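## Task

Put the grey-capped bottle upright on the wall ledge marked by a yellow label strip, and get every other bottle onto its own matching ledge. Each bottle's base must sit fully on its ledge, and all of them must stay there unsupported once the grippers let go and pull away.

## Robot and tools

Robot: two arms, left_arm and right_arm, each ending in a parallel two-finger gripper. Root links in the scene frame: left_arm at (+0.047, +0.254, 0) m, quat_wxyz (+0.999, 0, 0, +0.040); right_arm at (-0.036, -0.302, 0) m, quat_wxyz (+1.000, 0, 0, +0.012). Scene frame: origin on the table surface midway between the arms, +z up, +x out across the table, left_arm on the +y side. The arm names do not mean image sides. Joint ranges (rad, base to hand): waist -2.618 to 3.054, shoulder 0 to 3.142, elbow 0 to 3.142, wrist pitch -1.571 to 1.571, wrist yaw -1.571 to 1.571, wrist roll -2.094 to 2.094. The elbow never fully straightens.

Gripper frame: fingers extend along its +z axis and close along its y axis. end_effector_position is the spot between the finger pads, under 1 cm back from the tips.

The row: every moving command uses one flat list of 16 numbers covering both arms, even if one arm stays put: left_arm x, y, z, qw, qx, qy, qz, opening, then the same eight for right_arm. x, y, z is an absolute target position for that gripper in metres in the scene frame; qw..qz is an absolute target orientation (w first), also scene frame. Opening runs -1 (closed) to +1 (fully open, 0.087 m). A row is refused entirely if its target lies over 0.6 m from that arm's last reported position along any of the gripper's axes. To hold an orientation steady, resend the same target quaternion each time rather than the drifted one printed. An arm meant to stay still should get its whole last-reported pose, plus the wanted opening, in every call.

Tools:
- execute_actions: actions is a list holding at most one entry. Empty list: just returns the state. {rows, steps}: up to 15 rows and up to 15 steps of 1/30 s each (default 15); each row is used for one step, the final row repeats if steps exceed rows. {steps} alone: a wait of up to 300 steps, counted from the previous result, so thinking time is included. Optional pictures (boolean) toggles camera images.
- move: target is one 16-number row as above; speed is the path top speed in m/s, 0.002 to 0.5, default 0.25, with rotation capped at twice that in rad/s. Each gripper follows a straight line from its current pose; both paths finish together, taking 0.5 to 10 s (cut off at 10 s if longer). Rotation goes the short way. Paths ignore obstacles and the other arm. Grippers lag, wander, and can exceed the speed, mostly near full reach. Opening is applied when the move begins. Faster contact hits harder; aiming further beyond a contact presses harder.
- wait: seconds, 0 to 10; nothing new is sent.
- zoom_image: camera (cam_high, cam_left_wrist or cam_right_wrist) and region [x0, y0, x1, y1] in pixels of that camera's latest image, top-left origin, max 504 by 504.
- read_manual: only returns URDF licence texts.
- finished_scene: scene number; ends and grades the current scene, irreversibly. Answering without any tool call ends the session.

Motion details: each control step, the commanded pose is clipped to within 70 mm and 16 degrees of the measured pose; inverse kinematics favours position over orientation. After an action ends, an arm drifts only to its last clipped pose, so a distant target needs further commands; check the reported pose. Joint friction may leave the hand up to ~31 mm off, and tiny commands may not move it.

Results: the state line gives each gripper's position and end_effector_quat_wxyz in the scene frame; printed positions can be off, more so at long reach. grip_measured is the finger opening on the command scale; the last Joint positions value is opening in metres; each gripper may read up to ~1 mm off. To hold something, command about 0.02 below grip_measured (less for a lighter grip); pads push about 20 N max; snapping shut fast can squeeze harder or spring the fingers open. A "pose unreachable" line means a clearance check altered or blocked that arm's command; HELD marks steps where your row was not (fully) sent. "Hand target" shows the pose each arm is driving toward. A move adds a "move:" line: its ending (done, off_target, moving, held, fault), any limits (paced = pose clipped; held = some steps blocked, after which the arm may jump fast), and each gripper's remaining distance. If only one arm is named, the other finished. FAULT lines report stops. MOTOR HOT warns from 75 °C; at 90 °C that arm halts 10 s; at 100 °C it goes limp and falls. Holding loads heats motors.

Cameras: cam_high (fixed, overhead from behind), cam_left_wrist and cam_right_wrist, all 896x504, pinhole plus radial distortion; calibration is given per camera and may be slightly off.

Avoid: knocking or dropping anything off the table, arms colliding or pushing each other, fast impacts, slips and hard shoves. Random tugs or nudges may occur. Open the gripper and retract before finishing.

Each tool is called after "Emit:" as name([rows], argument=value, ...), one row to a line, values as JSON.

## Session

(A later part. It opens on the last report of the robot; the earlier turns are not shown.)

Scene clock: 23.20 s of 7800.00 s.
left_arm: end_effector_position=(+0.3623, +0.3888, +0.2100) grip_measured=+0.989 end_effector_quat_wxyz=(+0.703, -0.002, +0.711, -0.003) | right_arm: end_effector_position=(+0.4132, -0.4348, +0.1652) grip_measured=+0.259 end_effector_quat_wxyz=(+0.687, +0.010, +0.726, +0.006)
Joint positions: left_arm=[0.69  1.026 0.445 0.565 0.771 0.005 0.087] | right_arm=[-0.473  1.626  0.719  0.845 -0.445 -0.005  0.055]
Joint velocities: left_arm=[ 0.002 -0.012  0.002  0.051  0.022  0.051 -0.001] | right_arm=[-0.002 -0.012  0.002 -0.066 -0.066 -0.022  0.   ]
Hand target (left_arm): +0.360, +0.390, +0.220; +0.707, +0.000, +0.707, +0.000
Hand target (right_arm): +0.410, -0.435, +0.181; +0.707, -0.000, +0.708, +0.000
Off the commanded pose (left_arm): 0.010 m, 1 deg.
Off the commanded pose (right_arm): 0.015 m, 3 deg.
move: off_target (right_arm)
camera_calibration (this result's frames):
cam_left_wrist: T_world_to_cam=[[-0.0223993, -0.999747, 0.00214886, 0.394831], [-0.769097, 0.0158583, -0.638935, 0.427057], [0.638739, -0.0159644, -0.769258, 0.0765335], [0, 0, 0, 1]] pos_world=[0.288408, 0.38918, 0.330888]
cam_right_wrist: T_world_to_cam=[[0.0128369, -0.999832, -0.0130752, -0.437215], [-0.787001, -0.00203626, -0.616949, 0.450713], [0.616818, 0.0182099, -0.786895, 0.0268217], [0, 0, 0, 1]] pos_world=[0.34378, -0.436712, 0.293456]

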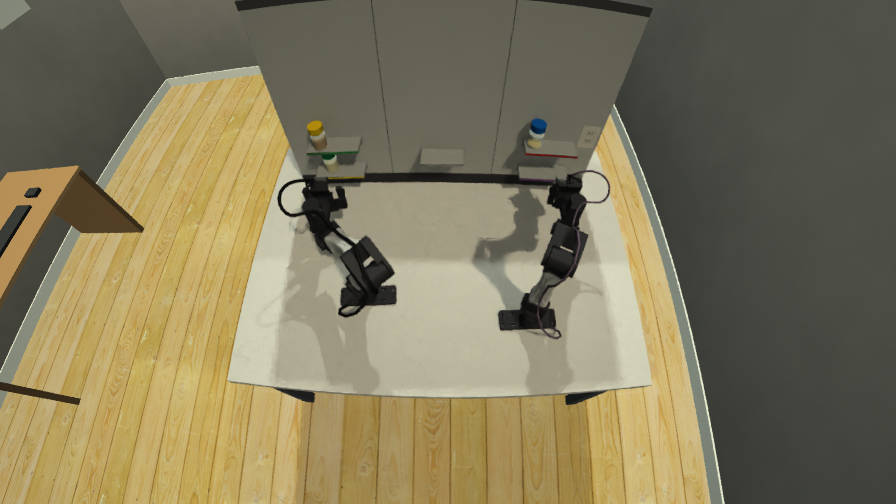

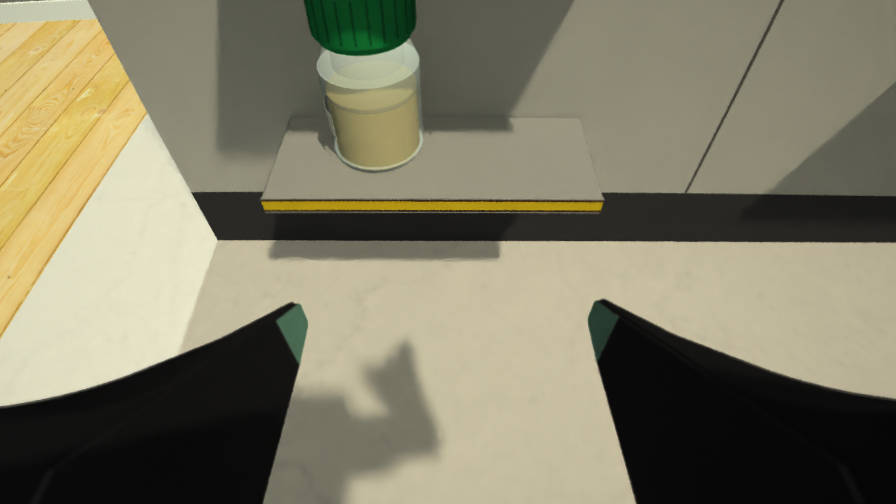

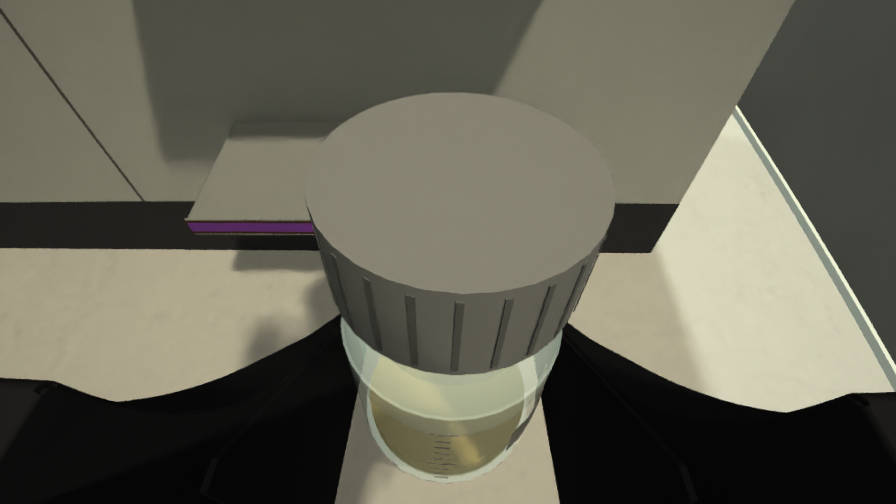

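Emit:
move(target=[0.25,0.3,0.25,0.707,0,0.707,0,1,0.40,0.0,0.10,0.664,-0.242,0.664,0.242,0.21], speed=0.2)

Emit:
move(target=[0.25,0.3,0.25,0.707,0,0.707,0,1,0.40,0.0,0.045,0.664,-0.242,0.664,0.242,0.21], speed=0.05)

Scene clock: 28.53 s of 7800.00 s.
left_arm: end_effector_position=(+0.2531, +0.3047, +0.2429) grip_measured=+0.989 end_effector_quat_wxyz=(+0.703, -0.007, +0.711, -0.004) | right_arm: end_effector_position=(+0.3899, -0.0076, +0.0790) grip_measured=+0.259 end_effector_quat_wxyz=(+0.630, -0.252, +0.695, +0.237)
Joint positions: left_arm=[ 0.948  0.217  0.461 -0.264  1.023  0.002  0.087] | right_arm=[ 0.529  2.011  0.796  1.12  -0.156 -0.003  0.055]
Joint velocities: left_arm=[ 0.007  0.012 -0.007 -0.051 -0.051  0.007  0.   ] | right_arm=[ 0.002 -0.007  0.032  0.007 -0.022 -0.022 -0.   ]
Hand target (left_arm): +0.250, +0.300, +0.249; +0.706, +0.000, +0.708, +0.000
Hand target (right_arm): +0.399, -0.002, +0.100; +0.659, -0.244, +0.669, +0.241
Off the commanded pose (left_arm): 0.009 m, 1 deg.
Off the commanded pose (right_arm): 0.025 m, 5 deg.
move: off_target (right_arm)
camera_calibration (this result's frames):
cam_left_wrist: T_world_to_cam=[[-0.0166172, -0.999809, 0.010296, 0.304781], [-0.76823, 0.00617609, -0.640144, 0.368478], [0.639958, -0.0185471, -0.768186, 0.170486], [0, 0, 0, 1]] pos_world=[0.179036, 0.305609, 0.363706]
cam_right_wrist: T_world_to_cam=[[0.66379, -0.747913, -0.00292638, -0.263695], [-0.606604, -0.536078, -0.587071, 0.303289], [0.43751, 0.391467, -0.80953, 0.0401878], [0, 0, 0, 1]] pos_world=[0.341432, -0.0503666, 0.209814]

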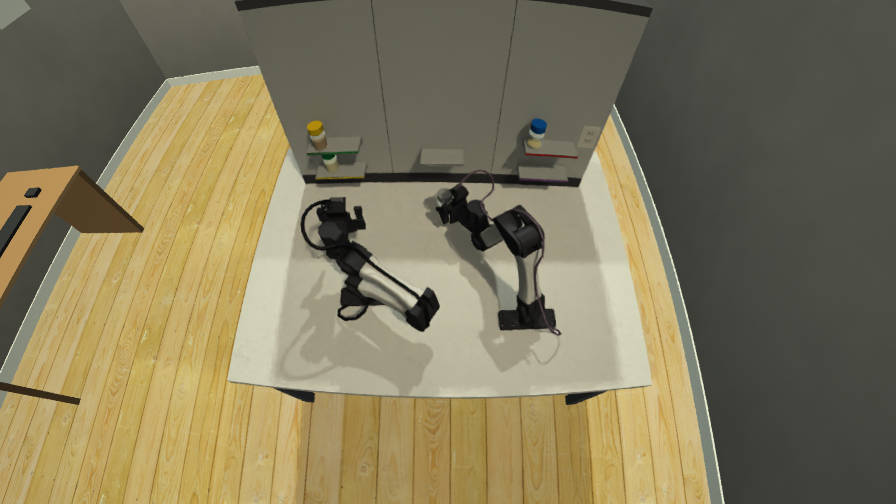

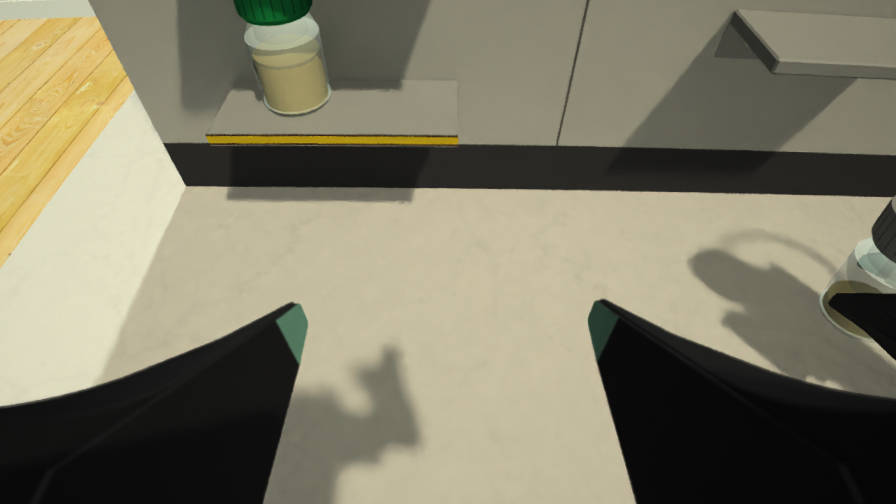

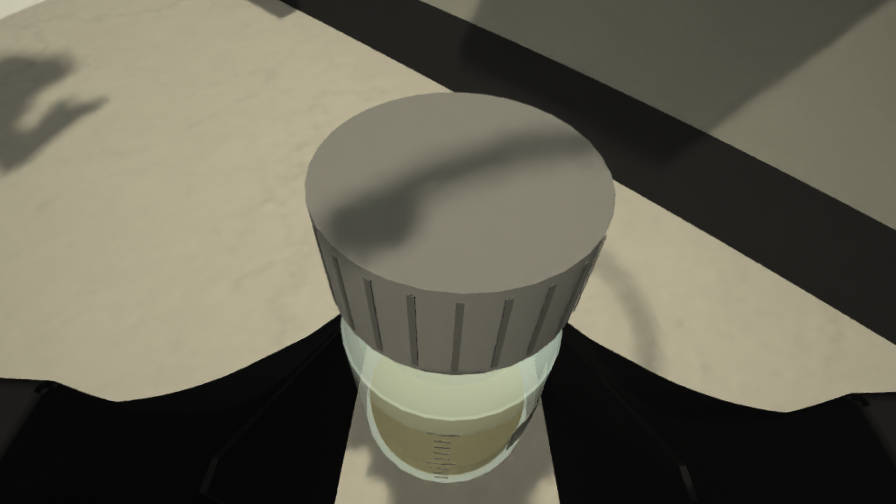

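Scene clock: 29.80 s of 7800.00 s.
left_arm: end_effector_position=(+0.2531, +0.3047, +0.2429) grip_measured=+0.989 end_effector_quat_wxyz=(+0.703, -0.007, +0.711, -0.004) | right_arm: end_effector_position=(+0.3925, -0.0063, +0.0330) grip_measured=+0.259 end_effector_quat_wxyz=(+0.644, -0.250, +0.683, +0.239)
Joint positions: left_arm=[ 0.948  0.217  0.461 -0.264  1.023  0.002  0.087] | right_arm=[ 0.529  2.226  0.796  1.371 -0.155 -0.003  0.055]
Joint velocities: left_arm=[ 0.012  0.002 -0.002 -0.022 -0.051 -0.007 -0.001] | right_arm=[ 0.007  0.007  0.002  0.007 -0.007 -0.051  0.001]
Hand target (left_arm): +0.250, +0.300, +0.250; +0.707, +0.000, +0.707, +0.000
Hand target (right_arm): +0.399, -0.001, +0.045; +0.664, -0.243, +0.664, +0.243
Off the commanded pose (left_arm): 0.009 m, 1 deg.
Off the commanded pose (right_arm): 0.015 m, 3 deg.
move: off_target (right_arm)
camera_calibration (this result's frames):
cam_left_wrist: T_world_to_cam=[[-0.0166172, -0.999809, 0.010296, 0.304781], [-0.76823, 0.00617609, -0.640144, 0.368478], [0.639958, -0.0185471, -0.768186, 0.170486], [0, 0, 0, 1]] pos_world=[0.179036, 0.305609, 0.363706]
cam_right_wrist: T_world_to_cam=[[0.662927, -0.748676, 0.00347302, -0.264393], [-0.588424, -0.523887, -0.615873, 0.272444], [0.462908, 0.406235, -0.787838, -0.00921904], [0, 0, 0, 1]] pos_world=[0.339854, -0.0514698, 0.161446]

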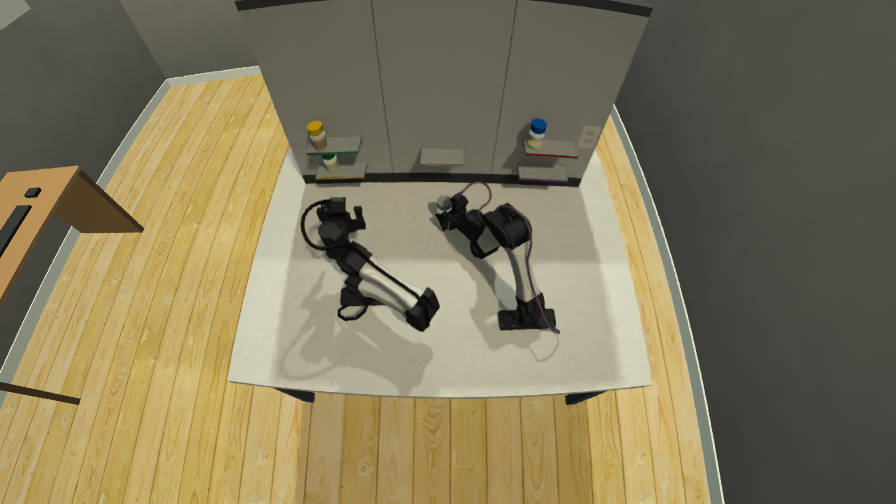

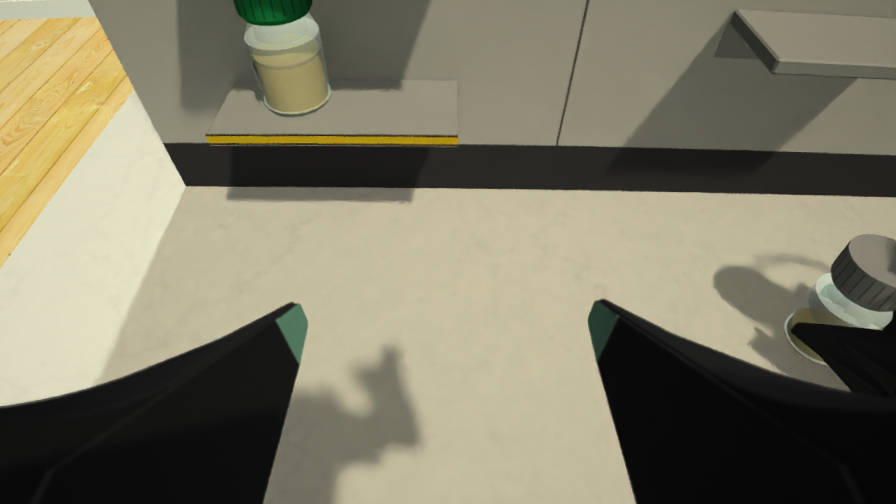

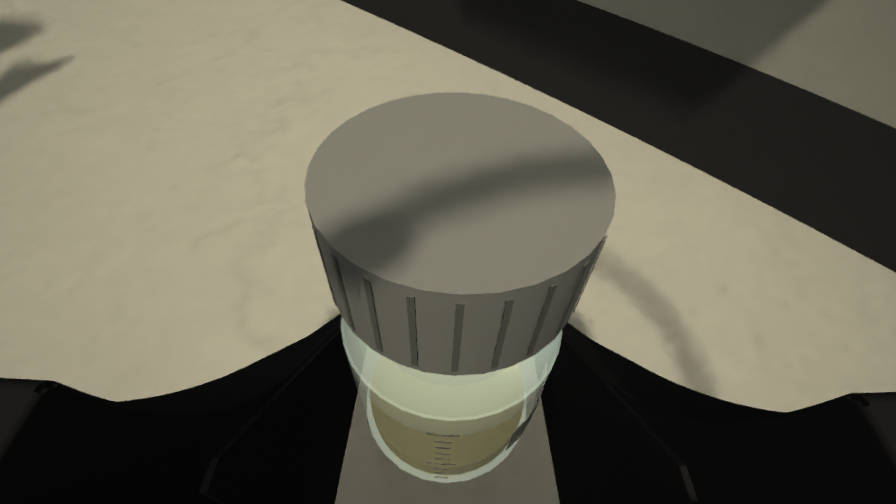

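Emit:
execute_actions([
  {"rows":[[0.25,0.3,0.25,0.707,0,0.707,0,1,0.393,-0.006,0.036,0.65,-0.247,0.678,0.24,0.3],[0.25,0.3,0.25,0.707,0,0.707,0,1,0.393,-0.006,0.036,0.65,-0.247,0.678,0.24,0.4],[0.25,0.3,0.25,0.707,0,0.707,0,1,0.393,-0.006,0.036,0.65,-0.247,0.678,0.24,0.6],[0.25,0.3,0.25,0.707,0,0.707,0,1,0.393,-0.006,0.036,0.65,-0.247,0.678,0.24,1]],"steps":12},
], pictures=false)

Emit:
move(target=[0.25,0.2,0.12,0.664,0.242,0.664,-0.242,1,0.31,-0.075,0.05,0.664,-0.242,0.664,0.242,1], speed=0.12)

Emit:
move(target=[0.30,0.085,0.05,0.664,0.242,0.664,-0.242,1,0.25,-0.3,0.25,0.707,0,0.707,0,1])

Scene clock: 32.00 s of 7800.00 s.
left_arm: end_effector_position=(+0.2531, +0.3047, +0.2429) grip_measured=+0.989 end_effector_quat_wxyz=(+0.703, -0.007, +0.711, -0.004) | right_arm: end_effector_position=(+0.3926, -0.0062, +0.0337) grip_measured=+0.998 end_effector_quat_wxyz=(+0.645, -0.250, +0.682, +0.240)
Joint positions: left_arm=[ 0.948  0.217  0.461 -0.264  1.023  0.002  0.087] | right_arm=[ 0.529  2.226  0.796  1.375 -0.155 -0.003  0.087]
Joint velocities: left_arm=[-0.007 -0.002  0.012 -0.022 -0.051  0.022 -0.   ] | right_arm=[ 0.002 -0.002  0.017 -0.051 -0.037 -0.022 -0.001]
Hand target (left_arm): +0.250, +0.300, +0.250; +0.707, +0.000, +0.707, +0.000
Hand target (right_arm): +0.393, -0.006, +0.036; +0.650, -0.247, +0.678, +0.240
Off the commanded pose (left_arm): 0.009 m, 1 deg.
Off the commanded pose (right_arm): 0.002 m, 1 deg.
Steps of this call (steps 1 to 54: nothing new was sent; steps 55 to 66: all 12 steps of this action). Readings (end_effector_position):
55: left_arm (+0.2531, +0.3047, +0.2429) | right_arm (+0.3925, -0.0063, +0.0331)
56: left_arm (+0.2531, +0.3047, +0.2429) | right_arm (+0.3925, -0.0063, +0.0332)
58: left_arm (+0.2531, +0.3047, +0.2429) | right_arm (+0.3926, -0.0063, +0.0336)
62: left_arm (+0.2531, +0.3047, +0.2429) | right_arm (+0.3926, -0.0062, +0.0337)
66: the state above

Scene clock: 35.70 s of 7800.00 s.
left_arm: end_effector_position=(+0.2498, +0.2039, +0.1320) grip_measured=+0.989 end_effector_quat_wxyz=(+0.665, +0.251, +0.667, -0.225) | right_arm: end_effector_position=(+0.3126, -0.0697, +0.0471) grip_measured=+0.998 end_effector_quat_wxyz=(+0.641, -0.247, +0.687, +0.238)
Joint positions: left_arm=[0.654 0.241 0.032 0.103 1.419 0.139 0.087] | right_arm=[ 0.484  2.     0.366  1.566 -0.193 -0.003  0.087]
Joint velocities: left_arm=[-0.017  0.002  0.007 -0.051 -0.007  0.022 -0.001] | right_arm=[ 0.007 -0.007  0.002 -0.051 -0.022  0.037  0.   ]
Hand target (left_arm): +0.248, +0.201, +0.120; +0.657, +0.245, +0.672, -0.240
Hand target (right_arm): +0.310, -0.074, +0.052; +0.646, -0.249, +0.682, +0.236
Off the commanded pose (left_arm): 0.013 m, 2 deg.
Off the commanded pose (right_arm): 0.007 m, 4 deg.
joint sent to its limit (left arm) — the command would take joint 3 (elbow) past its lower limit, so that joint was sent only as far as its limit.
joint sent to its limit (right arm) — the command would take joint 4 (wrist pitch) past its upper limit, so that joint was sent only as far as its limit.
move: off_target (left_arm, right_arm)
camera_calibration (this result's frames):
cam_left_wrist: T_world_to_cam=[[-0.649126, -0.759739, -0.0378412, 0.32055], [-0.571718, 0.520085, -0.634548, 0.140999], [0.501771, -0.390267, -0.771957, 0.196363], [0, 0, 0, 1]] pos_world=[0.19016, 0.246837, 0.253185]
cam_right_wrist: T_world_to_cam=[[0.658302, -0.752754, -0.000804842, -0.257587], [-0.597646, -0.522006, -0.608546, 0.20363], [0.457665, 0.401088, -0.793518, 0.0661348], [0, 0, 0, 1]] pos_world=[0.261001, -0.11413, 0.17619]

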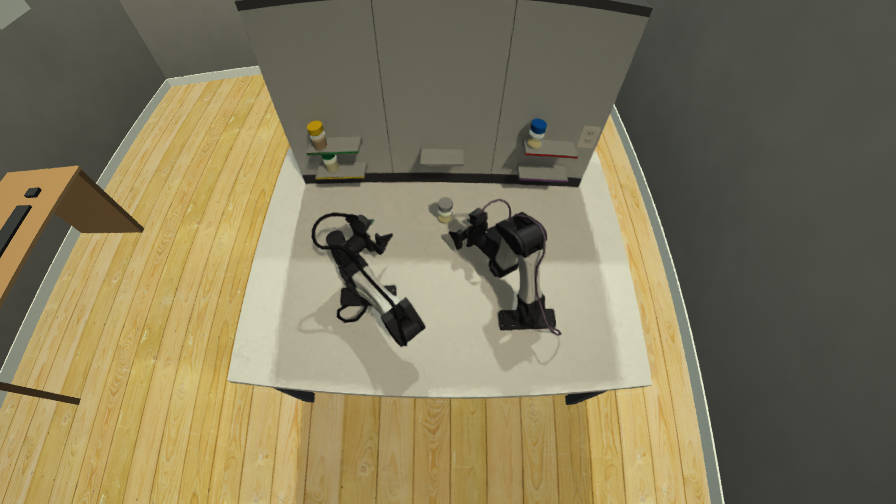

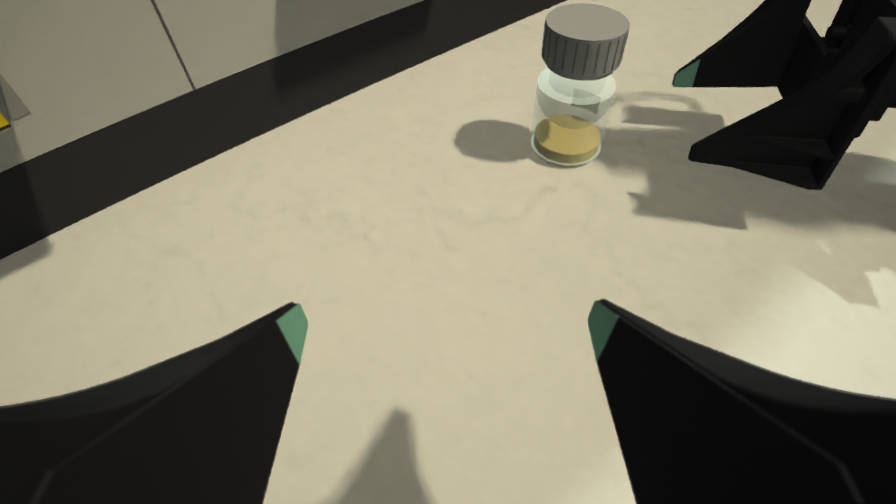

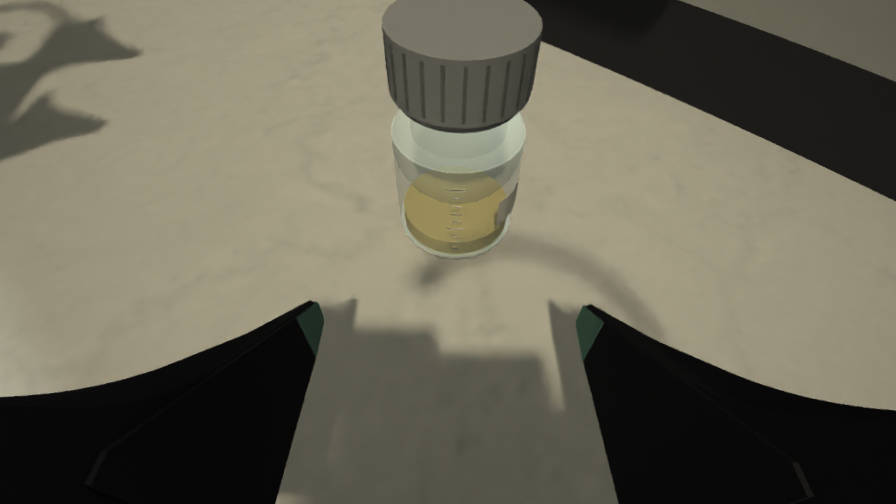

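Scene clock: 38.33 s of 7800.00 s.
left_arm: end_effector_position=(+0.3099, +0.0781, +0.0678) grip_measured=+0.989 end_effector_quat_wxyz=(+0.603, +0.282, +0.707, -0.239) | right_arm: end_effector_position=(+0.2554, -0.2972, +0.2423) grip_measured=+0.998 end_effector_quat_wxyz=(+0.709, -0.001, +0.706, -0.001)
Joint positions: left_arm=[-0.487  1.342  0.032  1.141  0.345  0.059  0.087] | right_arm=[ 0.015  0.528  0.433  0.1    0.038 -0.003  0.087]
Joint velocities: left_arm=[-0.017  0.032 -0.022  0.051 -0.007 -0.007 -0.   ] | right_arm=[-0.002 -0.002 -0.012 -0.022  0.022  0.022 -0.   ]
Hand target (left_arm): +0.301, +0.084, +0.052; +0.583, +0.278, +0.725, -0.241
Hand target (right_arm): +0.254, -0.298, +0.249; +0.711, +0.002, +0.703, +0.003
Off the commanded pose (left_arm): 0.022 m, 10 deg.
Off the commanded pose (right_arm): 0.010 m, 0 deg.
joint sent to its limit (left arm) — the command would take joint 3 (elbow) past its lower limit, so that joint was sent only as far as its limit.
move: off_target (left_arm); limits=paced
camera_calibration (this result's frames):
cam_left_wrist: T_world_to_cam=[[-0.70263, -0.711552, -0.00194603, 0.27191], [-0.607721, 0.601519, -0.518508, 0.196989], [0.370116, -0.363136, -0.855071, 0.111829], [0, 0, 0, 1]] pos_world=[0.269377, 0.115595, 0.198291]
cam_right_wrist: T_world_to_cam=[[0.0180818, -0.999754, 0.0128754, -0.304223], [-0.748586, -0.0220733, -0.66267, 0.369709], [0.662791, 0.00234391, -0.748801, 0.15668], [0, 0, 0, 1]] pos_world=[0.178413, -0.296355, 0.366234]

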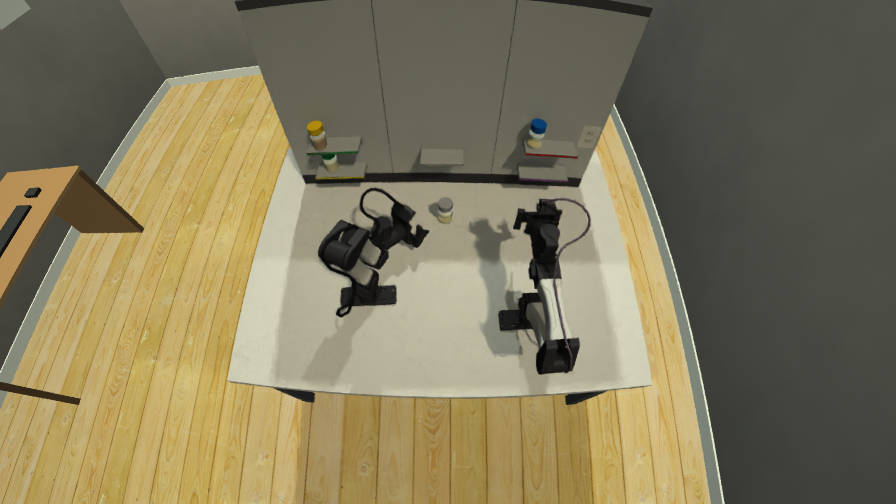

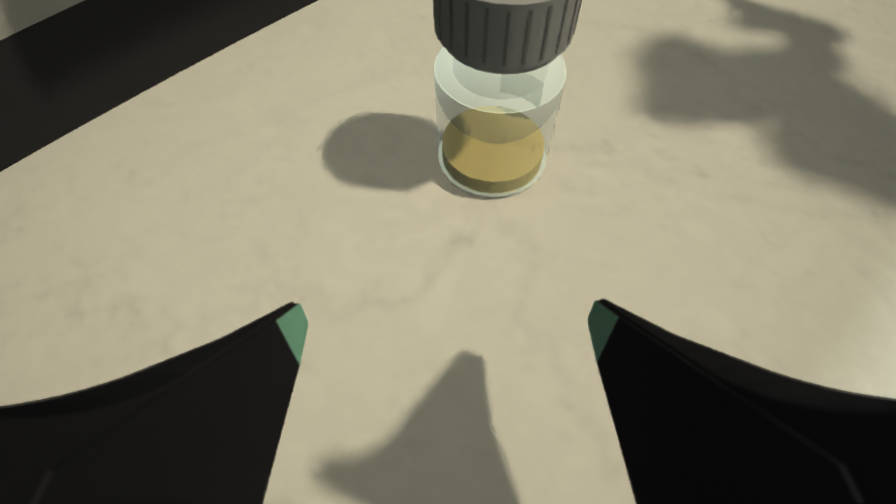

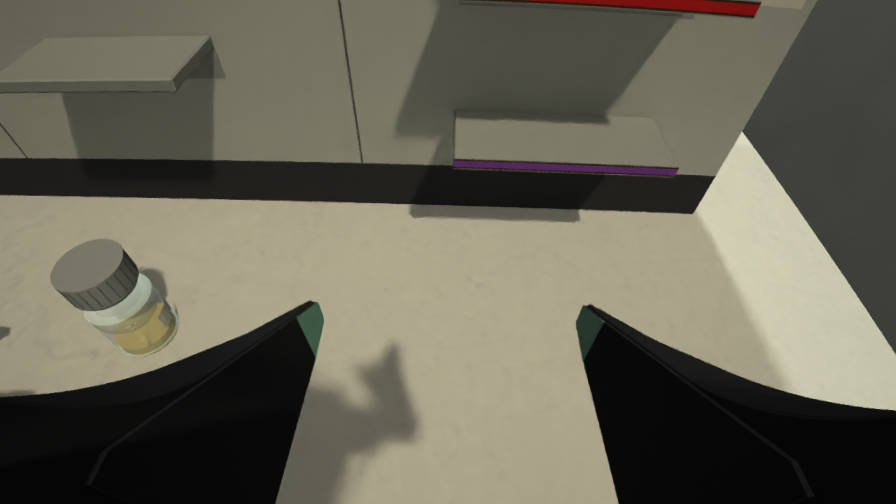

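Emit:
move(target=[0.342,0.024,0.04,0.664,0.242,0.664,-0.242,1,0.25,-0.3,0.25,0.707,0,0.707,0,1], speed=0.1)

Scene clock: 41.10 s of 7800.00 s.
left_arm: end_effector_position=(+0.3379, +0.0277, +0.0433) grip_measured=+0.989 end_effector_quat_wxyz=(+0.622, +0.262, +0.702, -0.230) | right_arm: end_effector_position=(+0.2540, -0.2988, +0.2405) grip_measured=+0.998 end_effector_quat_wxyz=(+0.701, -0.001, +0.713, -0.001)
Joint positions: left_arm=[-0.699  1.87   0.171  1.577  0.092  0.015  0.087] | right_arm=[ 0.003  0.528  0.447  0.063  0.027 -0.003  0.087]
Joint velocities: left_arm=[-0.012 -0.012  0.017 -0.051 -0.007 -0.007  0.   ] | right_arm=[-0.012  0.022  0.012  0.007  0.022  0.022  0.001]
Hand target (left_arm): +0.342, +0.024, +0.040; +0.620, +0.258, +0.704, -0.229
Hand target (right_arm): +0.250, -0.300, +0.250; +0.707, +0.000, +0.707, -0.000
Off the commanded pose (left_arm): 0.006 m, 7 deg.
Off the commanded pose (right_arm): 0.010 m, 1 deg.
joint sent to its limit (left arm) — the command would take joint 4 (wrist pitch) past its upper limit, so that joint was sent only as far as its limit.
move: off_target (left_arm)
camera_calibration (this result's frames):
cam_left_wrist: T_world_to_cam=[[-0.669096, -0.743158, -0.0051949, 0.245368], [-0.618597, 0.560795, -0.550316, 0.237777], [0.411885, -0.365, -0.834941, 0.0473483], [0, 0, 0, 1]] pos_world=[0.291761, 0.0662856, 0.17166]
cam_right_wrist: T_world_to_cam=[[0.0172207, -0.999765, 0.0131314, -0.305628], [-0.762836, -0.0216275, -0.64623, 0.367191], [0.646363, 0.0011114, -0.763029, 0.163521], [0, 0, 0, 1]] pos_world=[0.179676, -0.297797, 0.366075]

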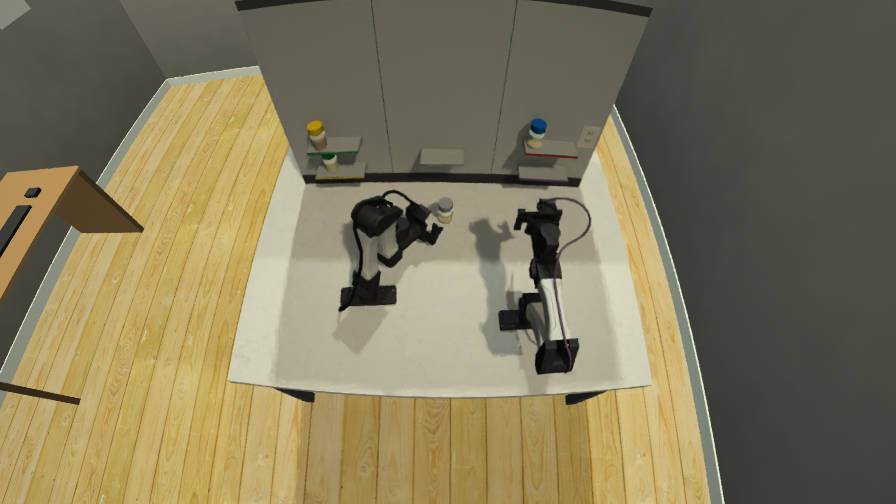

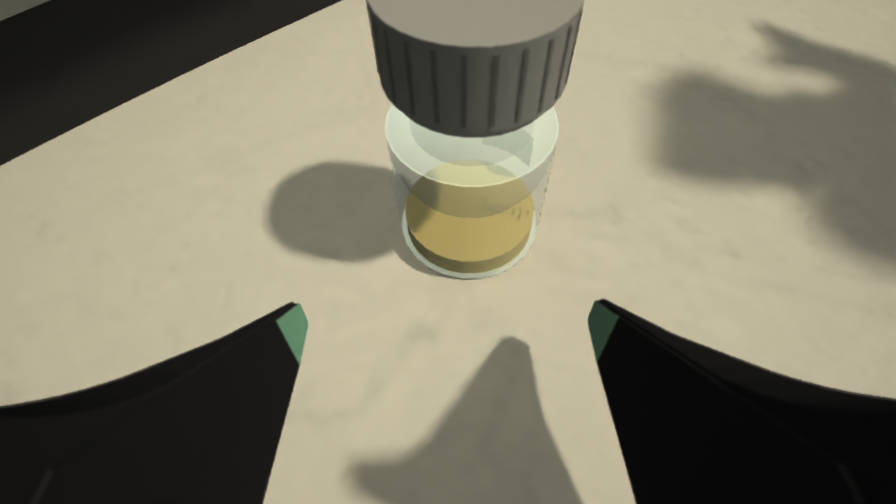

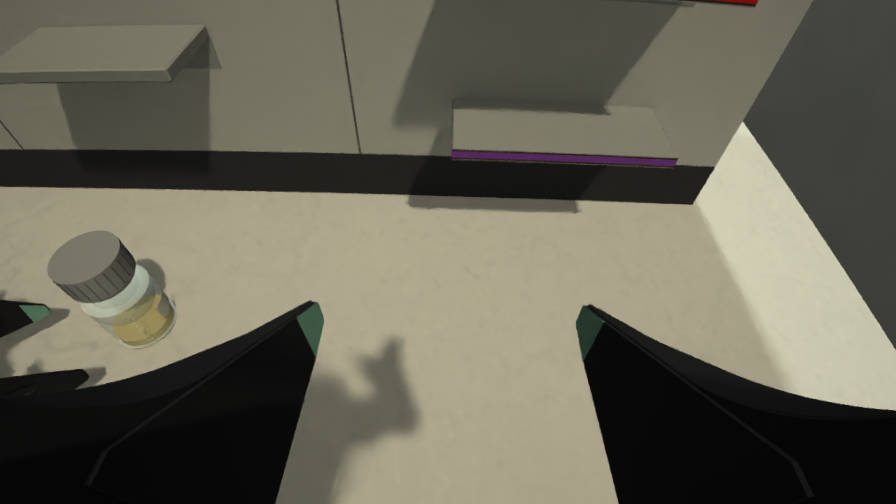

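Emit:
move(target=[0.388,-0.028,0.04,0.664,0.242,0.664,-0.242,1,0.25,-0.3,0.25,0.707,0,0.707,0,1], speed=0.06)

Scene clock: 43.83 s of 7800.00 s.
left_arm: end_effector_position=(+0.3852, -0.0238, +0.0456) grip_measured=+0.989 end_effector_quat_wxyz=(+0.649, +0.252, +0.678, -0.236) | right_arm: end_effector_position=(+0.2539, -0.2986, +0.2402) grip_measured=+0.998 end_effector_quat_wxyz=(+0.700, -0.001, +0.714, -0.001)
Joint positions: left_arm=[-0.757  2.058  0.432  1.579  0.028  0.007  0.087] | right_arm=[ 0.003  0.528  0.447  0.062  0.026 -0.003  0.087]
Joint velocities: left_arm=[-0.012 -0.002 -0.032  0.066 -0.051 -0.081  0.   ] | right_arm=[ 0.002 -0.017 -0.017  0.007 -0.007 -0.051 -0.001]
Hand target (left_arm): +0.388, -0.028, +0.041; +0.646, +0.249, +0.682, -0.236
Hand target (right_arm): +0.250, -0.300, +0.250; +0.707, -0.000, +0.707, -0.000
Off the commanded pose (left_arm): 0.008 m, 3 deg.
Off the commanded pose (right_arm): 0.011 m, 1 deg.
joint sent to its limit (left arm) — the command would take joint 4 (wrist pitch) past its upper limit, so that joint was sent only as far as its limit.
move: off_target (left_arm, right_arm)
camera_calibration (this result's frames):
cam_left_wrist: T_world_to_cam=[[-0.664363, -0.747349, -0.00950612, 0.237013], [-0.587613, 0.53014, -0.61128, 0.287286], [0.461879, -0.400526, -0.791358, -0.0111308], [0, 0, 0, 1]] pos_world=[0.331417, 0.0203713, 0.169057]
cam_right_wrist: T_world_to_cam=[[0.0183796, -0.999745, 0.013121, -0.30571], [-0.76355, -0.0225073, -0.645357, 0.36668], [0.645487, 0.00184287, -0.763769, 0.163956], [0, 0, 0, 1]] pos_world=[0.179766, -0.297681, 0.365876]

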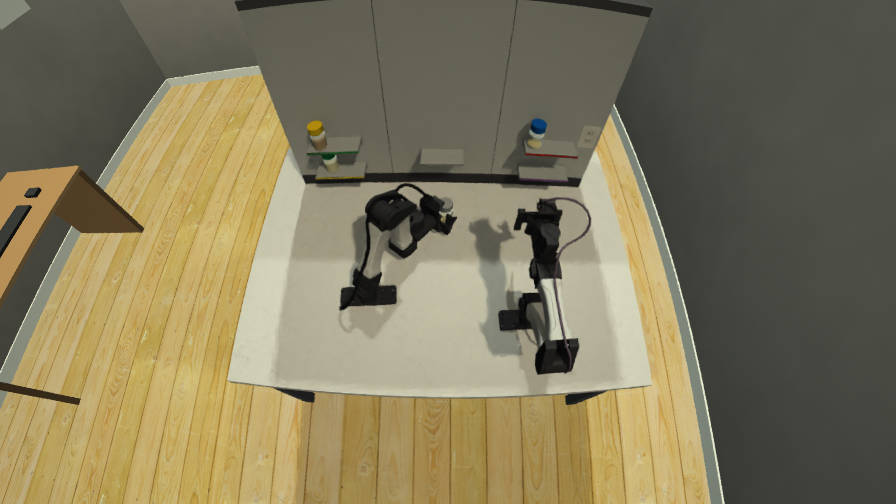

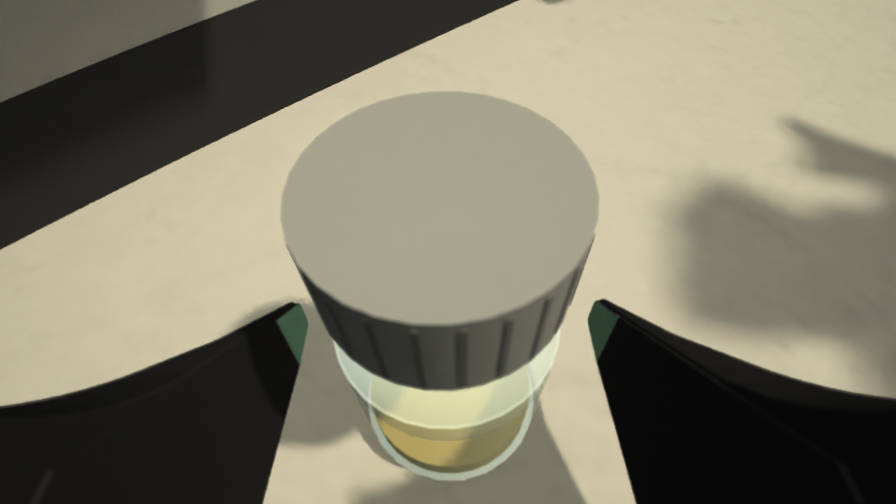

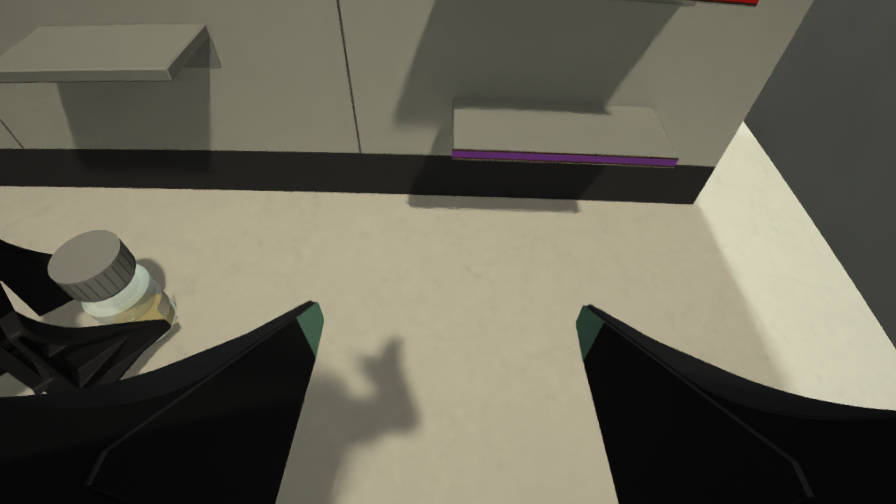

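Emit:
execute_actions([
  {"rows":[[0.386,-0.025,0.045,0.649,0.252,0.678,-0.236,0.7,0.25,-0.3,0.25,0.707,0,0.707,0,1],[0.386,-0.025,0.045,0.649,0.252,0.678,-0.236,0.55,0.25,-0.3,0.25,0.707,0,0.707,0,1],[0.386,-0.025,0.045,0.649,0.252,0.678,-0.236,0.45,0.25,-0.3,0.25,0.707,0,0.707,0,1],[0.386,-0.025,0.045,0.649,0.252,0.678,-0.236,0.38,0.25,-0.3,0.25,0.707,0,0.707,0,1],[0.386,-0.025,0.045,0.649,0.252,0.678,-0.236,0.33,0.25,-0.3,0.25,0.707,0,0.707,0,1],[0.386,-0.025,0.045,0.649,0.252,0.678,-0.236,0.29,0.25,-0.3,0.25,0.707,0,0.707,0,1],[0.386,-0.025,0.045,0.649,0.252,0.678,-0.236,0.26,0.25,-0.3,0.25,0.707,0,0.707,0,1],[0.386,-0.025,0.045,0.649,0.252,0.678,-0.236,0.23,0.25,-0.3,0.25,0.707,0,0.707,0,1],[0.386,-0.025,0.045,0.649,0.252,0.678,-0.236,0.2,0.25,-0.3,0.25,0.707,0,0.707,0,1]],"steps":15},
])

Scene clock: 51.00 s of 7800.00 s.
left_arm: end_effector_position=(+0.3854, -0.0236, +0.0456) grip_measured=+0.254 end_effector_quat_wxyz=(+0.649, +0.251, +0.678, -0.236) | right_arm: end_effector_position=(+0.2539, -0.2986, +0.2402) grip_measured=+0.998 end_effector_quat_wxyz=(+0.700, -0.001, +0.714, -0.001)
Joint positions: left_arm=[-0.757  2.058  0.432  1.579  0.027  0.007  0.055] | right_arm=[ 0.003  0.528  0.447  0.062  0.026 -0.003  0.087]
Joint velocities: left_arm=[-0.007 -0.017  0.007 -0.007 -0.022  0.022 -0.001] | right_arm=[-0.002 -0.007 -0.007 -0.022 -0.051  0.037  0.   ]
Hand target (left_arm): +0.386, -0.025, +0.045; +0.648, +0.252, +0.679, -0.236
Hand target (right_arm): +0.250, -0.300, +0.250; +0.707, -0.000, +0.707, -0.000
Off the commanded pose (left_arm): 0.002 m, 0 deg.
Off the commanded pose (right_arm): 0.011 m, 1 deg.
joint sent to its limit (left arm) — the command would take joint 4 (wrist pitch) past its upper limit, so that joint was sent only as far as its limit.
Steps of this call (steps 1 to 90: nothing new was sent; then 3.67 s passed at rest; steps 91 to 105: all 15 steps of this action). Readings (end_effector_position):
91: left_arm (+0.3854, -0.0236, +0.0456) | right_arm (+0.2539, -0.2986, +0.2402)
92: left_arm (+0.3854, -0.0236, +0.0456) | right_arm (+0.2539, -0.2986, +0.2402)
94: left_arm (+0.3854, -0.0236, +0.0456) | right_arm (+0.2539, -0.2986, +0.2402)
98: left_arm (+0.3854, -0.0236, +0.0456) | right_arm (+0.2539, -0.2986, +0.2402)
105: the state above
camera_calibration (this result's frames):
cam_left_wrist: T_world_to_cam=[[-0.663212, -0.748375, -0.0091967, 0.236783], [-0.588553, 0.52909, -0.611285, 0.287618], [0.462336, -0.399999, -0.791357, -0.0112932], [0, 0, 0, 1]] pos_world=[0.331537, 0.0205096, 0.169057]
cam_right_wrist: T_world_to_cam=[[0.0183796, -0.999745, 0.013121, -0.30571], [-0.76355, -0.0225073, -0.645357, 0.36668], [0.645487, 0.00184287, -0.763769, 0.163956], [0, 0, 0, 1]] pos_world=[0.179766, -0.297681, 0.365876]

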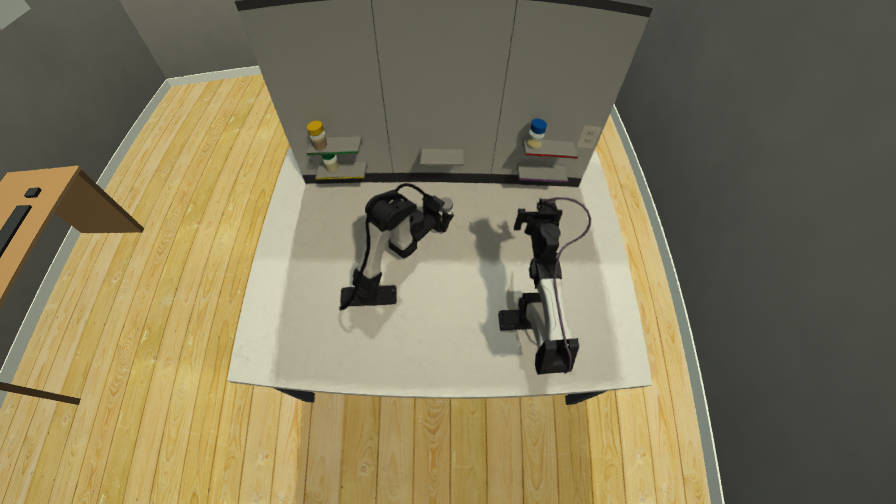

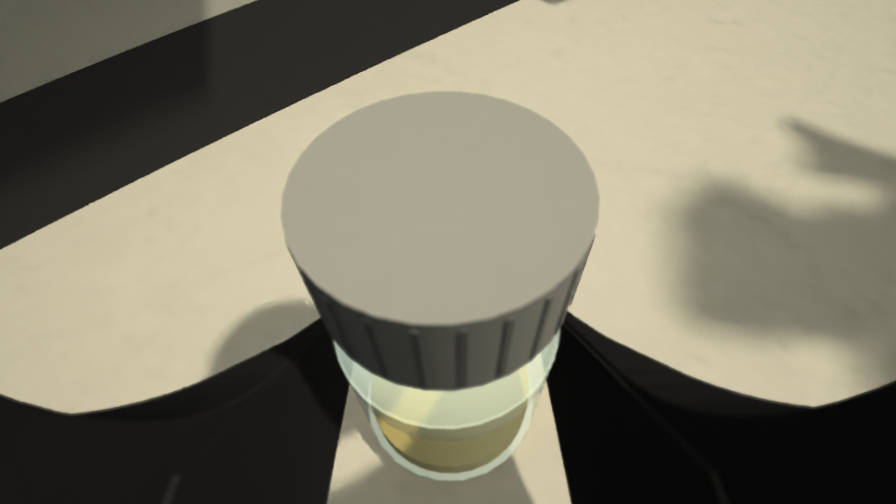

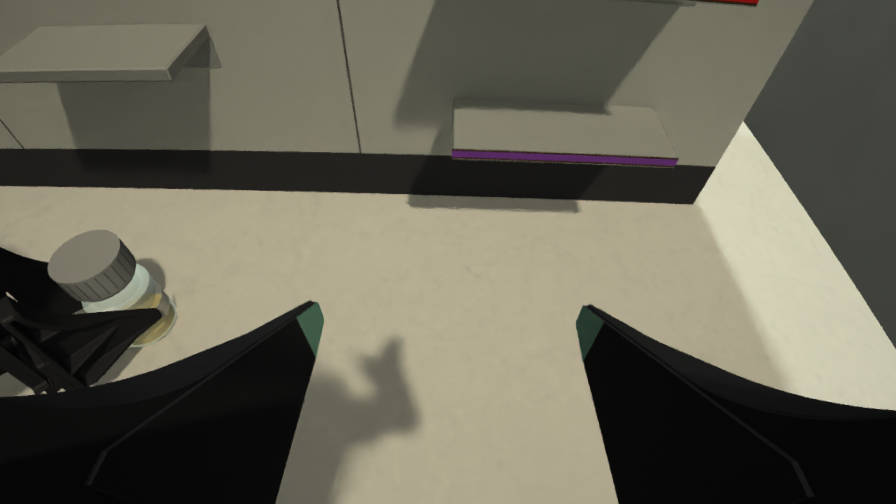

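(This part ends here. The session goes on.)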